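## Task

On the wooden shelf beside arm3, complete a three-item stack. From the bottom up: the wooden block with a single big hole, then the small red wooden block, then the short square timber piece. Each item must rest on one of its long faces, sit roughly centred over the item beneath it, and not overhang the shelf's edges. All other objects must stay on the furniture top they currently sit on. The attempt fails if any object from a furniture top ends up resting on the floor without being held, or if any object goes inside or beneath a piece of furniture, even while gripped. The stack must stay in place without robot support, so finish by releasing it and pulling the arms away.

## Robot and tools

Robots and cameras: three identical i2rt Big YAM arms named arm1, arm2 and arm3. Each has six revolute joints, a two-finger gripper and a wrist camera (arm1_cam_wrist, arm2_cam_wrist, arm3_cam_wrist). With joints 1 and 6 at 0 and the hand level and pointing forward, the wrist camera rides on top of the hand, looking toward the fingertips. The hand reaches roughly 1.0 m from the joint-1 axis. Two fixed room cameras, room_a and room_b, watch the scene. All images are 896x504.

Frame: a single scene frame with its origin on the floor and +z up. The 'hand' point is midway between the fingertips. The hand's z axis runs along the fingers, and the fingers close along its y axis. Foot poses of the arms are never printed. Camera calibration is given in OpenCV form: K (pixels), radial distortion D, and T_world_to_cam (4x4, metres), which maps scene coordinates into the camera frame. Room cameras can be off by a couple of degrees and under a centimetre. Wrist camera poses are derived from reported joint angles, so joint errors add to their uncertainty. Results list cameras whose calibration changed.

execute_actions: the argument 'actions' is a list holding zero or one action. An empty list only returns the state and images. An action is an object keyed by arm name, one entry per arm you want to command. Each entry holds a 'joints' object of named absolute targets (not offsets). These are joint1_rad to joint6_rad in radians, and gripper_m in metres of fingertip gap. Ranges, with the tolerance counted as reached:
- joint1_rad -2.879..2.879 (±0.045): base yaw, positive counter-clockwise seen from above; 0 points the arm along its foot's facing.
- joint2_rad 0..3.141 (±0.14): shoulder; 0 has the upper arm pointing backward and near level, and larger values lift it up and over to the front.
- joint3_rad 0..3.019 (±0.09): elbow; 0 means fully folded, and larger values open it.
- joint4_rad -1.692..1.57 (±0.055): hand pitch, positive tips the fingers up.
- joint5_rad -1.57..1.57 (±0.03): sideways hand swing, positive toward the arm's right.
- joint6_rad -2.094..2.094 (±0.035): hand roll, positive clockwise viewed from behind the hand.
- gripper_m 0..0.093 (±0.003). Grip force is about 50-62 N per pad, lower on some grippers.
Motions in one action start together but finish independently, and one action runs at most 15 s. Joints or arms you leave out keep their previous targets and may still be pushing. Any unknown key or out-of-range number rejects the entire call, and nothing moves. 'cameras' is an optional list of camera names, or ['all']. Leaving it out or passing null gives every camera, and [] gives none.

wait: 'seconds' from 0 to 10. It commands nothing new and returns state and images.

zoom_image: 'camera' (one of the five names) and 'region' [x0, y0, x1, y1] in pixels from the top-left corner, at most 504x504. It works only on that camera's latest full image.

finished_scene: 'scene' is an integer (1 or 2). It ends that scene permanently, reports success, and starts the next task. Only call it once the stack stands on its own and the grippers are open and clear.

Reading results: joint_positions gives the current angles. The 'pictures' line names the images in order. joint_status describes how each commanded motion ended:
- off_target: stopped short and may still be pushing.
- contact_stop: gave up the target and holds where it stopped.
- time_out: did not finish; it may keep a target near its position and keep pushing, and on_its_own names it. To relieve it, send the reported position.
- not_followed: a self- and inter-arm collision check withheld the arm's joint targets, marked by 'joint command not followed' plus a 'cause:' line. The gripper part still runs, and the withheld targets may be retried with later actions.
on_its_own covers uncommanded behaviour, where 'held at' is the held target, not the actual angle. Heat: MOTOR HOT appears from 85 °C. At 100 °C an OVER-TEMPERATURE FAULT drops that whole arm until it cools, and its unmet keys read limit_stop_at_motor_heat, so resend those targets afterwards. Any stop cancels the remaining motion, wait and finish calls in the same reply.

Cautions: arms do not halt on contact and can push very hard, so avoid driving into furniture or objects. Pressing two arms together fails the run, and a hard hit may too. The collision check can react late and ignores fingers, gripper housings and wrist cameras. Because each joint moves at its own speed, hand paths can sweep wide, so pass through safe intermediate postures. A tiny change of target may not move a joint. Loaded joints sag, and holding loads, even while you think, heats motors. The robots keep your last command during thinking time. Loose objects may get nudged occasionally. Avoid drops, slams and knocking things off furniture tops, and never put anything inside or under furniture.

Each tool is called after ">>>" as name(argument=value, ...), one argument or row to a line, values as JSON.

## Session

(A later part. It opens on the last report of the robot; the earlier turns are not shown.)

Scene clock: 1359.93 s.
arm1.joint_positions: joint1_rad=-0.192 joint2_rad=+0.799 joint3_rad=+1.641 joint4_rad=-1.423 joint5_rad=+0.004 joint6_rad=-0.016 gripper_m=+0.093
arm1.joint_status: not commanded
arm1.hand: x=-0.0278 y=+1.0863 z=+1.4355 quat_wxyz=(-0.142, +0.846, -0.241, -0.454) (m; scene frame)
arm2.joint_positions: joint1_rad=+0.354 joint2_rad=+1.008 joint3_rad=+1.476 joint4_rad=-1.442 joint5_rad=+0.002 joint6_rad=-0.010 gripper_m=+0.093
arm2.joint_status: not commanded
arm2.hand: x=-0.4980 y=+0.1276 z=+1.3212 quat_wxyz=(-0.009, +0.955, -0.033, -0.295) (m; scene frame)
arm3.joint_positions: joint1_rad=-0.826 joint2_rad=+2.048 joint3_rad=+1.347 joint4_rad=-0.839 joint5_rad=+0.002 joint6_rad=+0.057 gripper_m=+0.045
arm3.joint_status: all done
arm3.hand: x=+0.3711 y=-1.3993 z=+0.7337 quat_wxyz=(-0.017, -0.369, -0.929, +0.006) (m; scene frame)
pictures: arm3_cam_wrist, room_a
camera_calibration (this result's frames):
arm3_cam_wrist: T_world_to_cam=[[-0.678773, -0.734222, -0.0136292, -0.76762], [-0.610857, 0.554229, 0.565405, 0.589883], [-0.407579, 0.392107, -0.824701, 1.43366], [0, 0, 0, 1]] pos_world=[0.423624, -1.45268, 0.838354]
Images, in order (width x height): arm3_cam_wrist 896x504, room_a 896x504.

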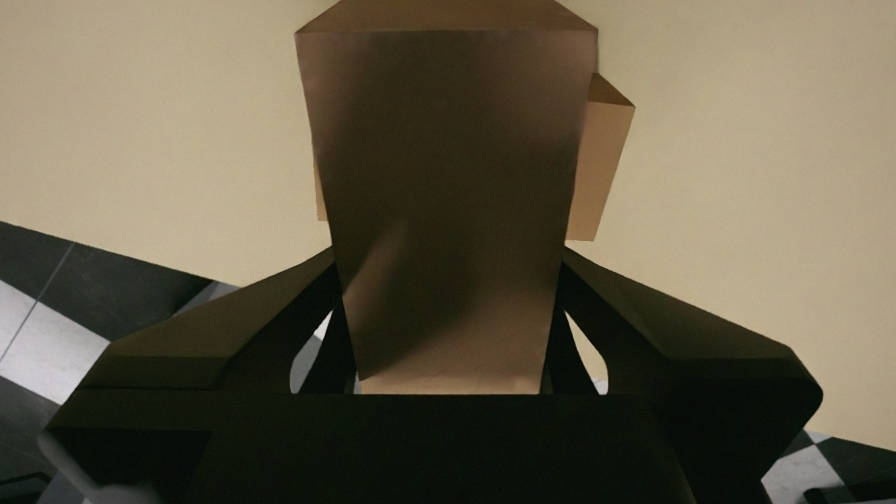

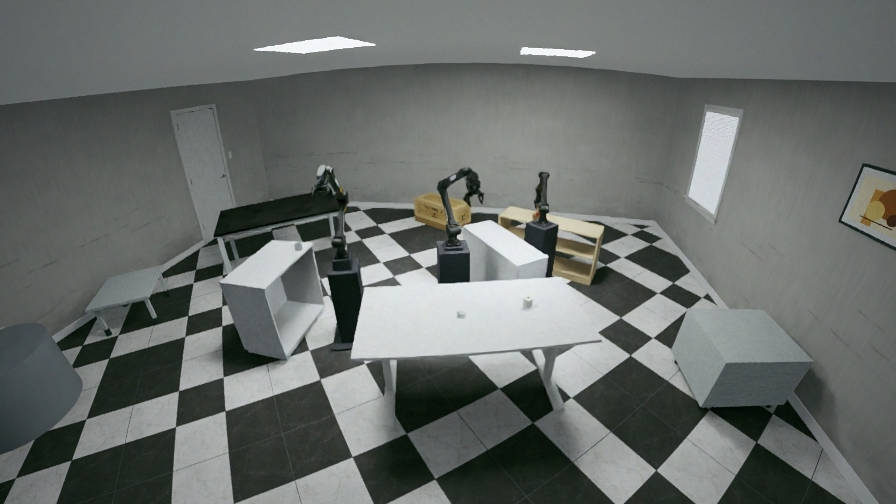

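>>> execute_actions(
  actions=[
    {"arm3":{"joints":{"joint2_rad":2.075,"joint3_rad":1.335,"joint4_rad":-0.79}}},
  ],
  cameras=["arm3_cam_wrist","room_a"],
)

Scene clock: 1383.53 s.
arm1.joint_positions: joint1_rad=-0.192 joint2_rad=+0.799 joint3_rad=+1.641 joint4_rad=-1.423 joint5_rad=+0.004 joint6_rad=-0.016 gripper_m=+0.093
arm1.joint_status: not commanded
arm1.hand: x=-0.0278 y=+1.0863 z=+1.4355 quat_wxyz=(-0.142, +0.846, -0.241, -0.454) (m; scene frame)
arm2.joint_positions: joint1_rad=+0.354 joint2_rad=+1.008 joint3_rad=+1.476 joint4_rad=-1.442 joint5_rad=+0.002 joint6_rad=-0.010 gripper_m=+0.093
arm2.joint_status: not commanded
arm2.hand: x=-0.4980 y=+0.1276 z=+1.3212 quat_wxyz=(-0.009, +0.955, -0.033, -0.295) (m; scene frame)
arm3.joint_positions: joint1_rad=-0.826 joint2_rad=+2.048 joint3_rad=+1.345 joint4_rad=-0.834 joint5_rad=+0.002 joint6_rad=+0.057 gripper_m=+0.045
arm3.joint_status: all done
arm3.hand: x=+0.3711 y=-1.3994 z=+0.7328 quat_wxyz=(-0.018, -0.369, -0.929, +0.006) (m; scene frame)
pictures: arm3_cam_wrist, room_a
camera_calibration (this result's frames):
arm3_cam_wrist: T_world_to_cam=[[-0.679032, -0.73398, -0.0137511, -0.767104], [-0.611637, 0.555291, 0.563518, 0.593542], [-0.405975, 0.391057, -0.82599, 1.43185], [0, 0, 0, 1]] pos_world=[0.423439, -1.45256, 0.837674]
Images, in order (width x height): arm3_cam_wrist 896x504, room_a 896x504.

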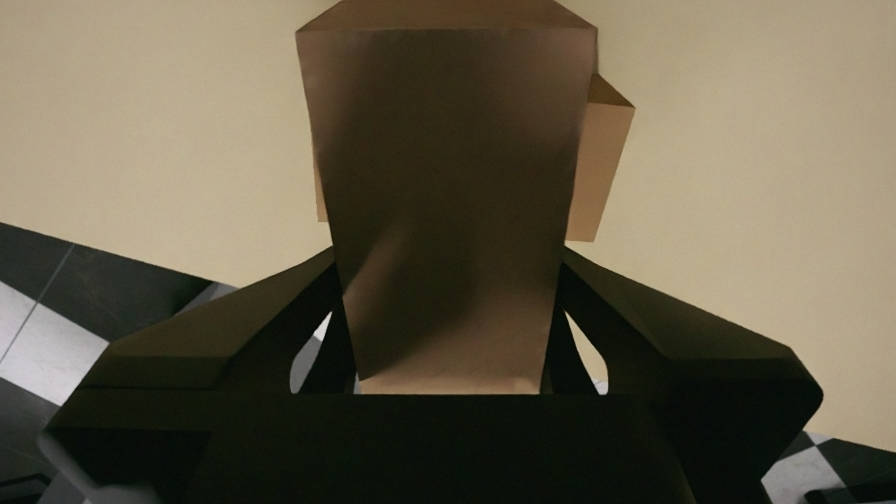

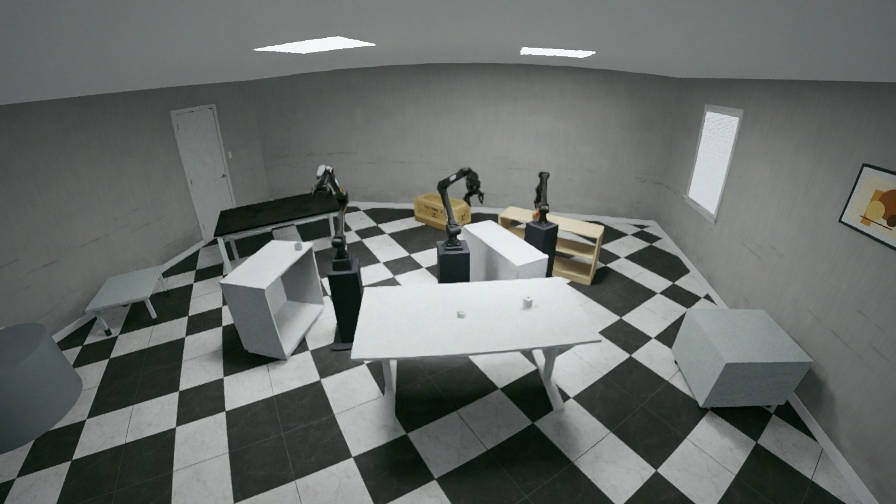

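>>> execute_actions(
  actions=[],
)

Scene clock: 1402.00 s.
arm1.joint_positions: joint1_rad=-0.192 joint2_rad=+0.799 joint3_rad=+1.641 joint4_rad=-1.423 joint5_rad=+0.004 joint6_rad=-0.016 gripper_m=+0.093
arm1.joint_status: not commanded
arm1.hand: x=-0.0278 y=+1.0863 z=+1.4355 quat_wxyz=(-0.142, +0.846, -0.241, -0.454) (m; scene frame)
arm2.joint_positions: joint1_rad=+0.354 joint2_rad=+1.008 joint3_rad=+1.476 joint4_rad=-1.442 joint5_rad=+0.002 joint6_rad=-0.010 gripper_m=+0.093
arm2.joint_status: not commanded
arm2.hand: x=-0.4980 y=+0.1276 z=+1.3212 quat_wxyz=(-0.009, +0.955, -0.033, -0.295) (m; scene frame)
arm3.joint_positions: joint1_rad=-0.826 joint2_rad=+2.048 joint3_rad=+1.345 joint4_rad=-0.834 joint5_rad=+0.002 joint6_rad=+0.057 gripper_m=+0.045
arm3.joint_status: all done
arm3.hand: x=+0.3711 y=-1.3994 z=+0.7328 quat_wxyz=(-0.018, -0.369, -0.929, +0.006) (m; scene frame)
pictures: arm1_cam_wrist, arm2_cam_wrist, arm3_cam_wrist, room_a, room_b
camera_calibration (this result's frames):
arm1_cam_wrist: T_world_to_cam=[[0.524691, 0.850378, 0.0394663, -0.968253], [0.797427, -0.474733, -0.372478, 1.08436], [-0.298011, 0.226907, -0.927202, 1.19588], [0, 0, 0, 1]] pos_world=[-0.00028344, 1.06681, 1.55093]
arm2_cam_wrist: T_world_to_cam=[[0.083704, 0.996391, -0.0140691, -0.0653905], [0.996214, -0.08334, 0.0247303, 0.477063], [0.0234685, -0.0160858, -0.999595, 1.46024], [0, 0, 0, 1]] pos_world=[-0.504053, 0.128402, 1.44693]
arm3_cam_wrist: T_world_to_cam=[[-0.679032, -0.73398, -0.0137511, -0.767104], [-0.611637, 0.555291, 0.563518, 0.593542], [-0.405975, 0.391057, -0.82599, 1.43185], [0, 0, 0, 1]] pos_world=[0.423439, -1.45256, 0.837674]
Images, in order (width x height): arm1_cam_wrist 896x504, arm2_cam_wrist 896x504, arm3_cam_wrist 896x504, room_a 896x504, room_b 896x504.

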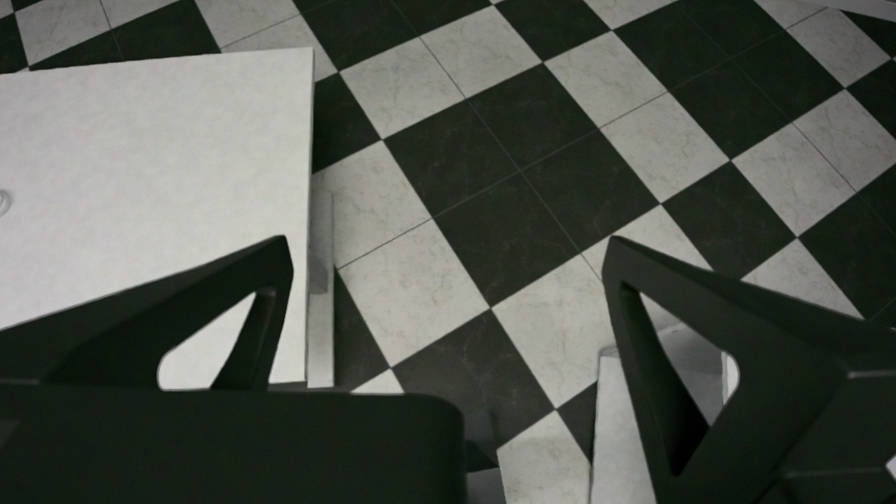

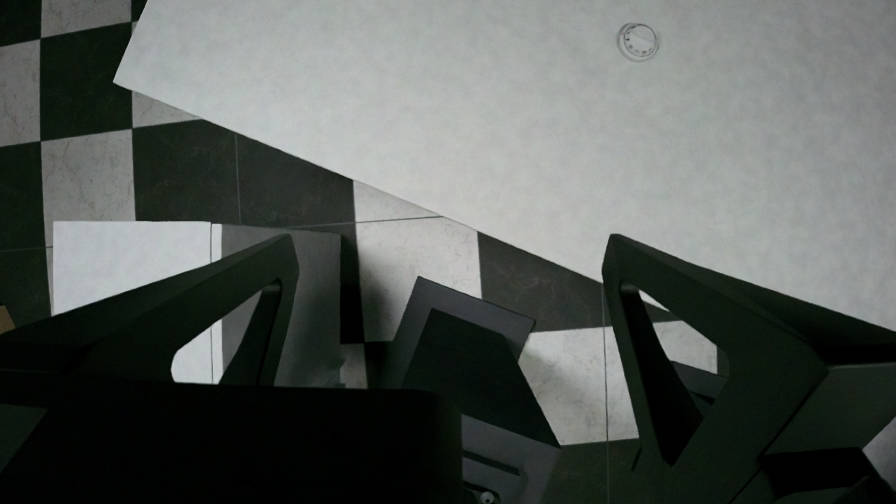

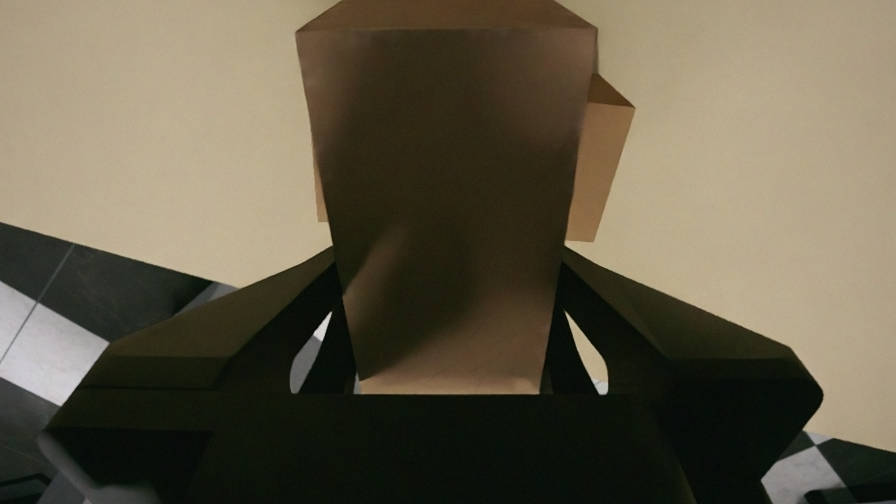

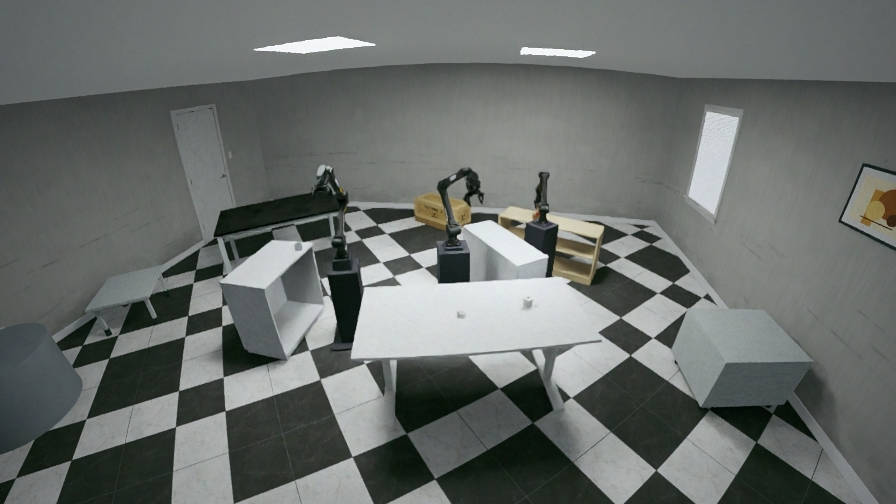

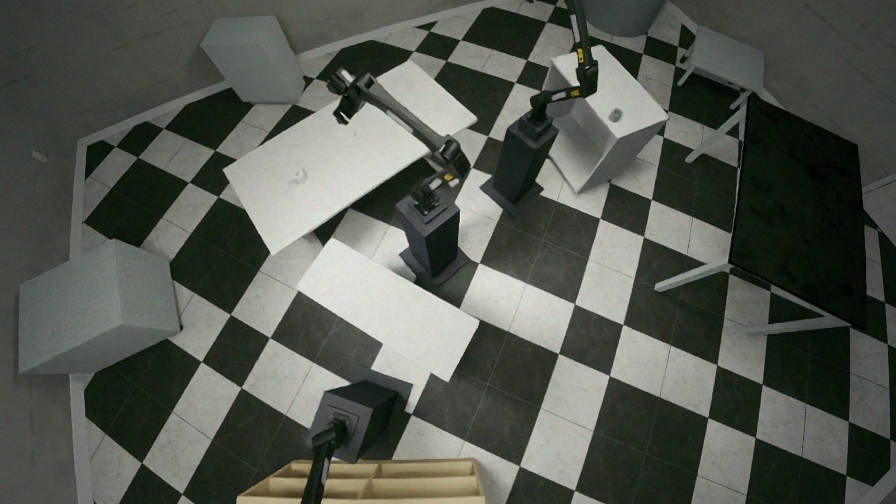

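>>> execute_actions(
  actions=[
    {"arm3":{"joints":{"gripper_m":0.093,"joint2_rad":2.048,"joint3_rad":1.345,"joint4_rad":-0.834}}},
  ],
  cameras=["arm3_cam_wrist","room_a"],
)

Scene clock: 1409.50 s.
arm1.joint_positions: joint1_rad=-0.192 joint2_rad=+0.799 joint3_rad=+1.641 joint4_rad=-1.423 joint5_rad=+0.004 joint6_rad=-0.016 gripper_m=+0.093
arm1.joint_status: not commanded
arm1.hand: x=-0.0278 y=+1.0863 z=+1.4355 quat_wxyz=(-0.142, +0.846, -0.241, -0.454) (m; scene frame)
arm2.joint_positions: joint1_rad=+0.354 joint2_rad=+1.008 joint3_rad=+1.476 joint4_rad=-1.442 joint5_rad=+0.002 joint6_rad=-0.010 gripper_m=+0.093
arm2.joint_status: not commanded
arm2.hand: x=-0.4980 y=+0.1276 z=+1.3212 quat_wxyz=(-0.009, +0.955, -0.033, -0.295) (m; scene frame)
arm3.joint_positions: joint1_rad=-0.826 joint2_rad=+2.048 joint3_rad=+1.342 joint4_rad=-0.831 joint5_rad=+0.001 joint6_rad=+0.057 gripper_m=+0.093
arm3.joint_status: all done
arm3.hand: x=+0.3705 y=-1.3988 z=+0.7320 quat_wxyz=(-0.018, -0.369, -0.929, +0.006) (m; scene frame)
pictures: arm3_cam_wrist, room_a
camera_calibration (this result's frames):
arm3_cam_wrist: T_world_to_cam=[[-0.679021, -0.733983, -0.0141138, -0.766831], [-0.611619, 0.554979, 0.563844, 0.592664], [-0.406019, 0.391495, -0.82576, 1.43109], [0, 0, 0, 1]] pos_world=[0.422842, -1.45202, 0.836748]
Images, in order (width x height): arm3_cam_wrist 896x504, room_a 896x504.

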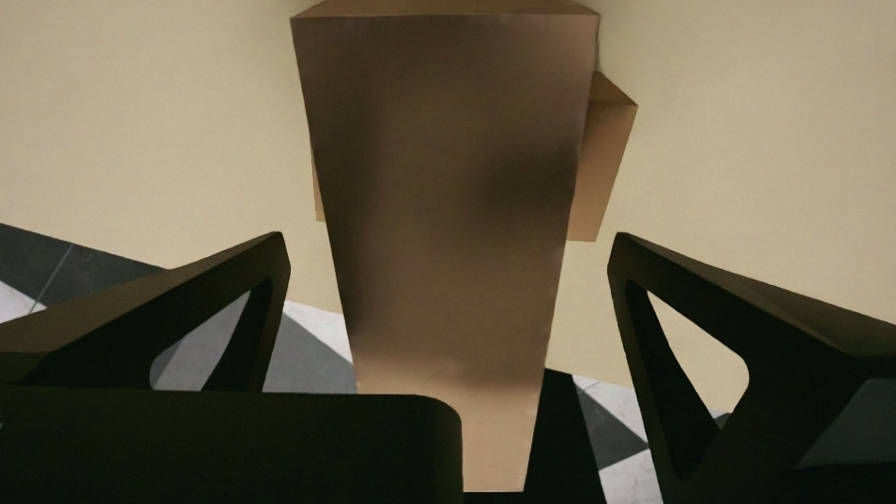

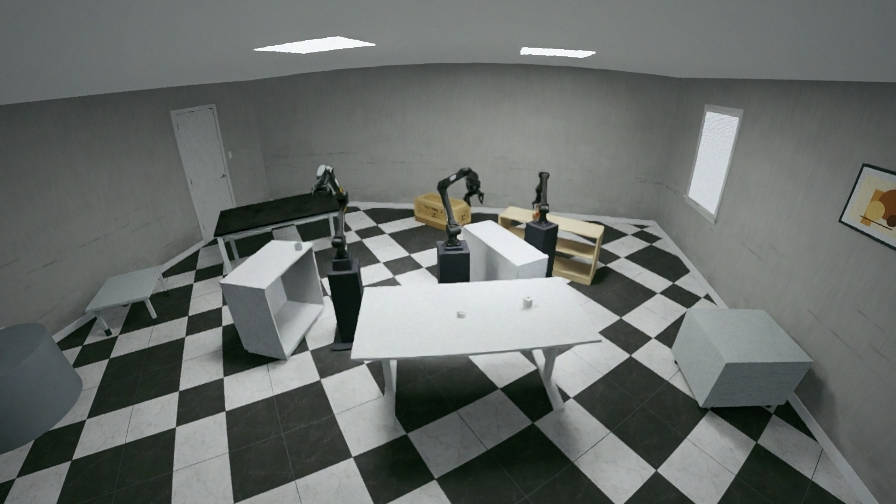

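>>> execute_actions(
  actions=[
    {"arm3":{"joints":{"joint2_rad":1.7}}},
  ],
  cameras=["arm3_cam_wrist","room_a"],
)

Scene clock: 1416.70 s.
arm1.joint_positions: joint1_rad=-0.192 joint2_rad=+0.799 joint3_rad=+1.641 joint4_rad=-1.423 joint5_rad=+0.004 joint6_rad=-0.016 gripper_m=+0.093
arm1.joint_status: not commanded
arm1.hand: x=-0.0278 y=+1.0863 z=+1.4355 quat_wxyz=(-0.142, +0.846, -0.241, -0.454) (m; scene frame)
arm2.joint_positions: joint1_rad=+0.354 joint2_rad=+1.008 joint3_rad=+1.476 joint4_rad=-1.442 joint5_rad=+0.002 joint6_rad=-0.010 gripper_m=+0.093
arm2.joint_status: not commanded
arm2.hand: x=-0.4980 y=+0.1276 z=+1.3212 quat_wxyz=(-0.009, +0.955, -0.033, -0.295) (m; scene frame)
arm3.joint_positions: joint1_rad=-0.826 joint2_rad=+1.709 joint3_rad=+1.324 joint4_rad=-0.831 joint5_rad=+0.001 joint6_rad=+0.057 gripper_m=+0.093
arm3.joint_status: all done
arm3.hand: x=+0.3894 y=-1.4152 z=+0.9123 quat_wxyz=(-0.170, -0.364, -0.914, +0.056) (m; scene frame)
pictures: arm3_cam_wrist, room_a
camera_calibration (this result's frames):
arm3_cam_wrist: T_world_to_cam=[[-0.674262, -0.737945, -0.0284211, -0.757906], [-0.715205, 0.642927, 0.274092, 0.940737], [-0.183992, 0.205137, -0.961283, 1.36761], [0, 0, 0, 1]] pos_world=[0.413423, -1.44467, 1.03527]
Images, in order (width x height): arm3_cam_wrist 896x504, room_a 896x504.

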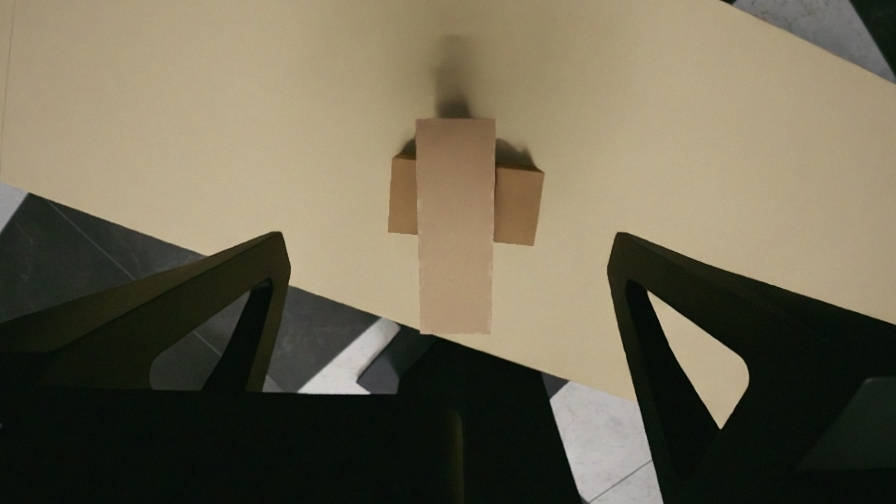

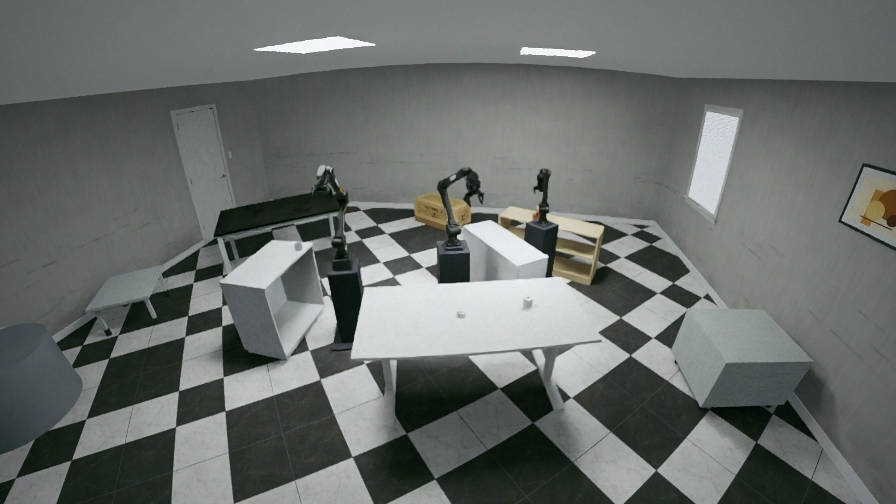

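>>> zoom_image(
  camera="arm3_cam_wrist",
  region=[250, 80, 750, 460],
)

>>> zoom_image(
  camera="room_a",
  region=[480, 150, 620, 290],
)

Region (250, 80, 750, 460) of arm3_cam_wrist's 896x504 image, scaled by 1.008, with more detail than that image has; it fills the top 383 rows of this view, and the rest is white.

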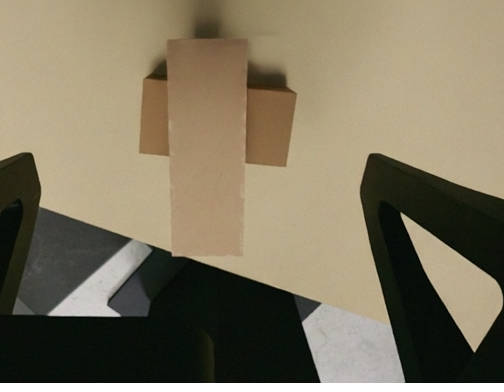

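Region (480, 150, 620, 290) of room_a's 896x504 image, scaled by 3.600, with more detail than that image has.

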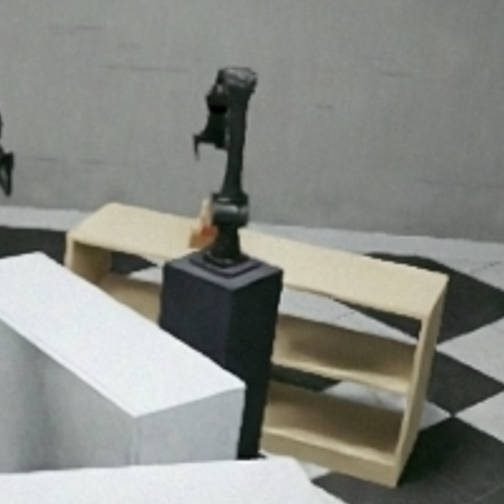

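>>> execute_actions(
  actions=[
    {"arm3":{"joints":{"joint1_rad":-0.5,"joint2_rad":1.6}}},
  ],
  cameras=["arm3_cam_wrist","room_a","room_b"],
)

Scene clock: 1465.47 s.
arm1.joint_positions: joint1_rad=-0.192 joint2_rad=+0.799 joint3_rad=+1.641 joint4_rad=-1.423 joint5_rad=+0.004 joint6_rad=-0.016 gripper_m=+0.093
arm1.joint_status: not commanded
arm1.hand: x=-0.0278 y=+1.0863 z=+1.4355 quat_wxyz=(-0.142, +0.846, -0.241, -0.454) (m; scene frame)
arm2.joint_positions: joint1_rad=+0.354 joint2_rad=+1.008 joint3_rad=+1.476 joint4_rad=-1.442 joint5_rad=+0.002 joint6_rad=-0.010 gripper_m=+0.093
arm2.joint_status: not commanded
arm2.hand: x=-0.4980 y=+0.1276 z=+1.3212 quat_wxyz=(-0.009, +0.955, -0.033, -0.295) (m; scene frame)
arm3.joint_positions: joint1_rad=-0.495 joint2_rad=+1.602 joint3_rad=+1.324 joint4_rad=-0.831 joint5_rad=-0.001 joint6_rad=+0.057 gripper_m=+0.093
arm3.joint_status: all done
arm3.hand: x=+0.4846 y=-1.2491 z=+0.9726 quat_wxyz=(-0.229, -0.205, -0.951, +0.035) (m; scene frame)
pictures: arm3_cam_wrist, room_a, room_b
camera_calibration (this result's frames):
arm3_cam_wrist: T_world_to_cam=[[-0.393751, -0.918613, -0.0333365, -0.926267], [-0.908124, 0.383126, 0.168895, 0.756873], [-0.142377, 0.0967762, -0.98507, 1.27665], [0, 0, 0, 1]] pos_world=[0.504382, -1.26441, 1.09888]
Images, in order (width x height): arm3_cam_wrist 896x504, room_a 896x504, room_b 896x504.

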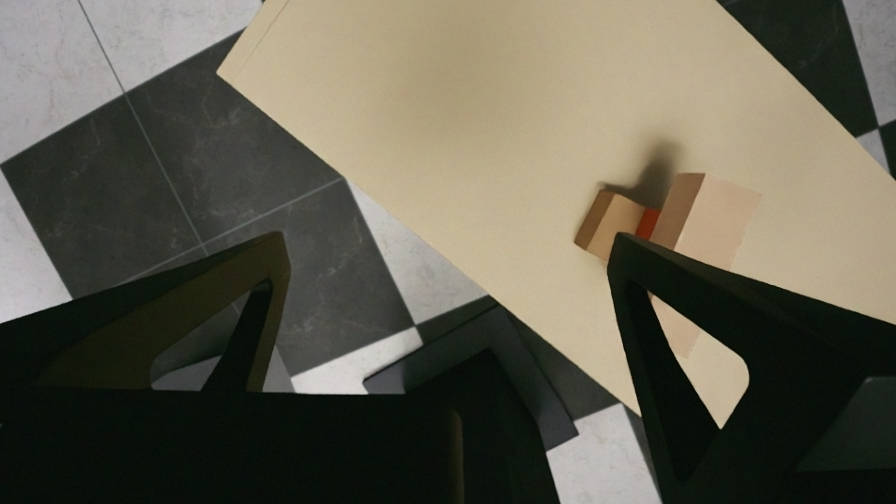

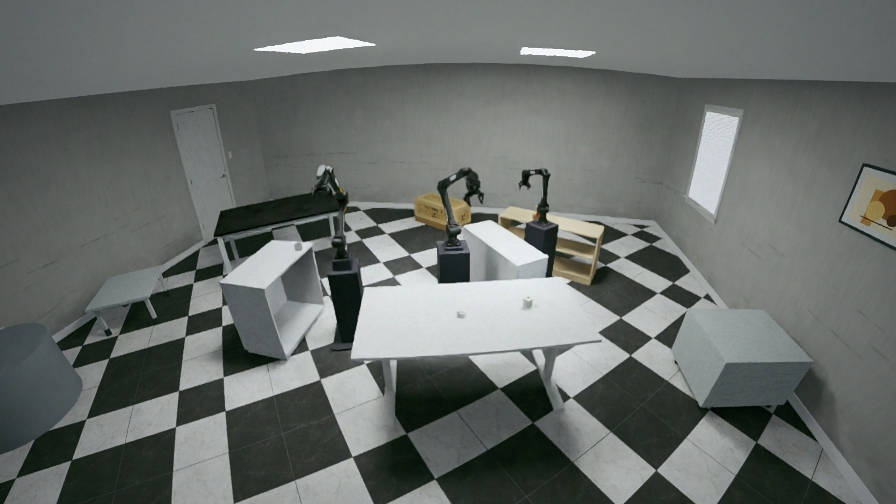

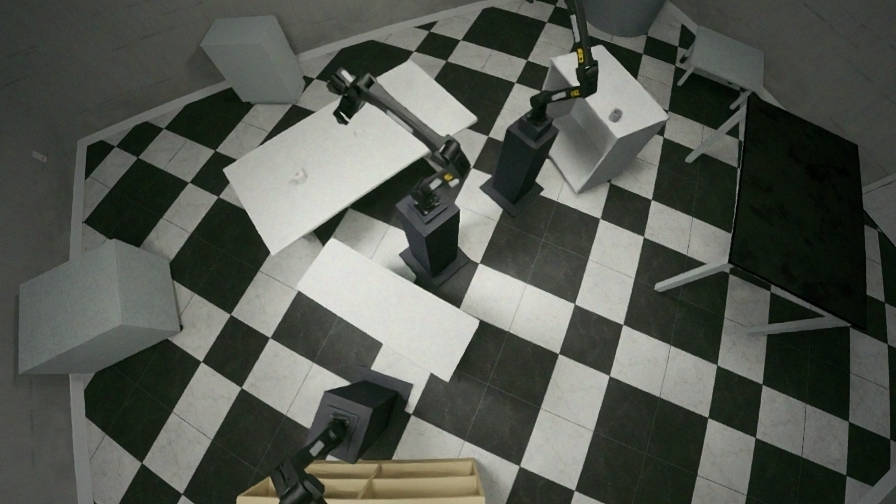

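>>> zoom_image(
  camera="arm3_cam_wrist",
  region=[540, 120, 820, 380],
)

Region (540, 120, 820, 380) of arm3_cam_wrist's 896x504 image, scaled by 1.800, with more detail than that image has; it fills the top 468 rows of this view, and the rest is white.

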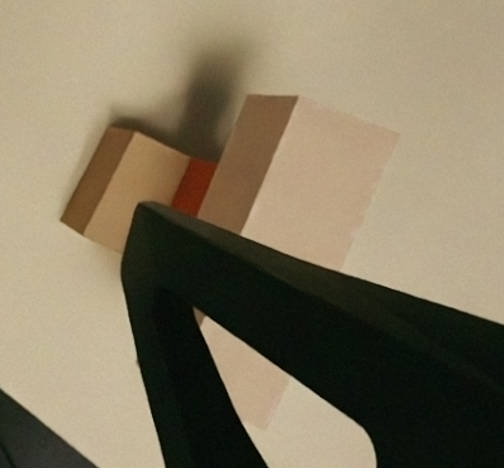

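>>> execute_actions(
  actions=[
    {"arm3":{"joints":{"joint1_rad":-0.1,"joint2_rad":1.0,"joint3_rad":1.5,"joint4_rad":-1.3}}},
  ],
  cameras=["arm3_cam_wrist","room_a","room_b"],
)

Scene clock: 1476.73 s.
arm1.joint_positions: joint1_rad=-0.192 joint2_rad=+0.799 joint3_rad=+1.641 joint4_rad=-1.423 joint5_rad=+0.004 joint6_rad=-0.016 gripper_m=+0.093
arm1.joint_status: not commanded
arm1.hand: x=-0.0278 y=+1.0863 z=+1.4355 quat_wxyz=(-0.142, +0.846, -0.241, -0.454) (m; scene frame)
arm2.joint_positions: joint1_rad=+0.354 joint2_rad=+1.008 joint3_rad=+1.476 joint4_rad=-1.442 joint5_rad=+0.002 joint6_rad=-0.010 gripper_m=+0.093
arm2.joint_status: not commanded
arm2.hand: x=-0.4980 y=+0.1276 z=+1.3212 quat_wxyz=(-0.009, +0.955, -0.033, -0.295) (m; scene frame)
arm3.joint_positions: joint1_rad=-0.089 joint2_rad=+1.011 joint3_rad=+1.483 joint4_rad=-1.288 joint5_rad=-0.003 joint6_rad=+0.057 gripper_m=+0.093
arm3.joint_status: all done
arm3.hand: x=+0.3302 y=-1.0258 z=+1.2710 quat_wxyz=(-0.370, -0.008, -0.929, -0.018) (m; scene frame)
pictures: arm3_cam_wrist, room_a, room_b
camera_calibration (this result's frames):
arm3_cam_wrist: T_world_to_cam=[[0.0126057, -0.999061, -0.0414459, -0.978363], [-0.99257, -0.00748553, -0.121448, 0.476876], [0.121024, 0.0426689, -0.991732, 1.39292], [0, 0, 0, 1]] pos_world=[0.317088, -1.03331, 1.39877]
Images, in order (width x height): arm3_cam_wrist 896x504, room_a 896x504, room_b 896x504.

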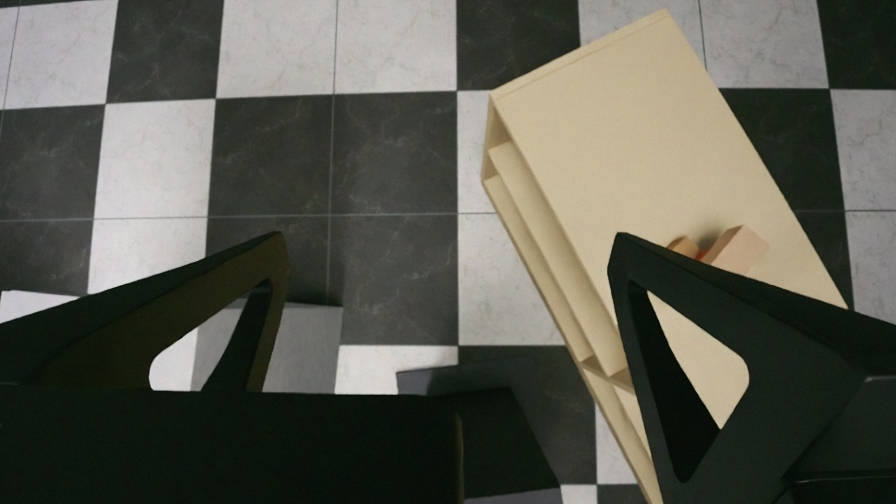

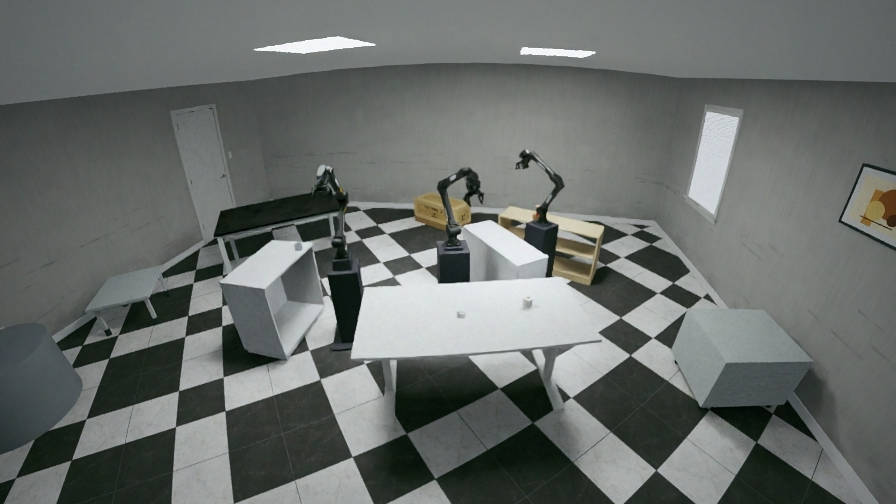

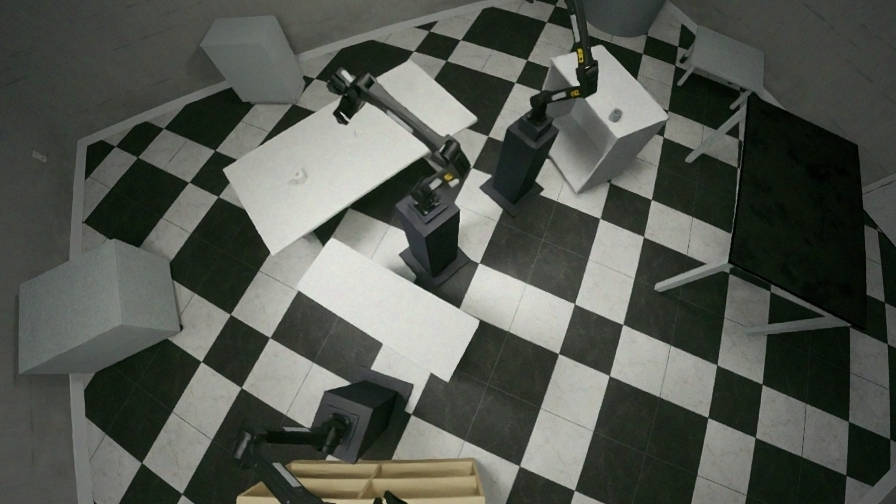

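>>> finished_scene(
  scene=1,
)

The scene is finished: the task was done.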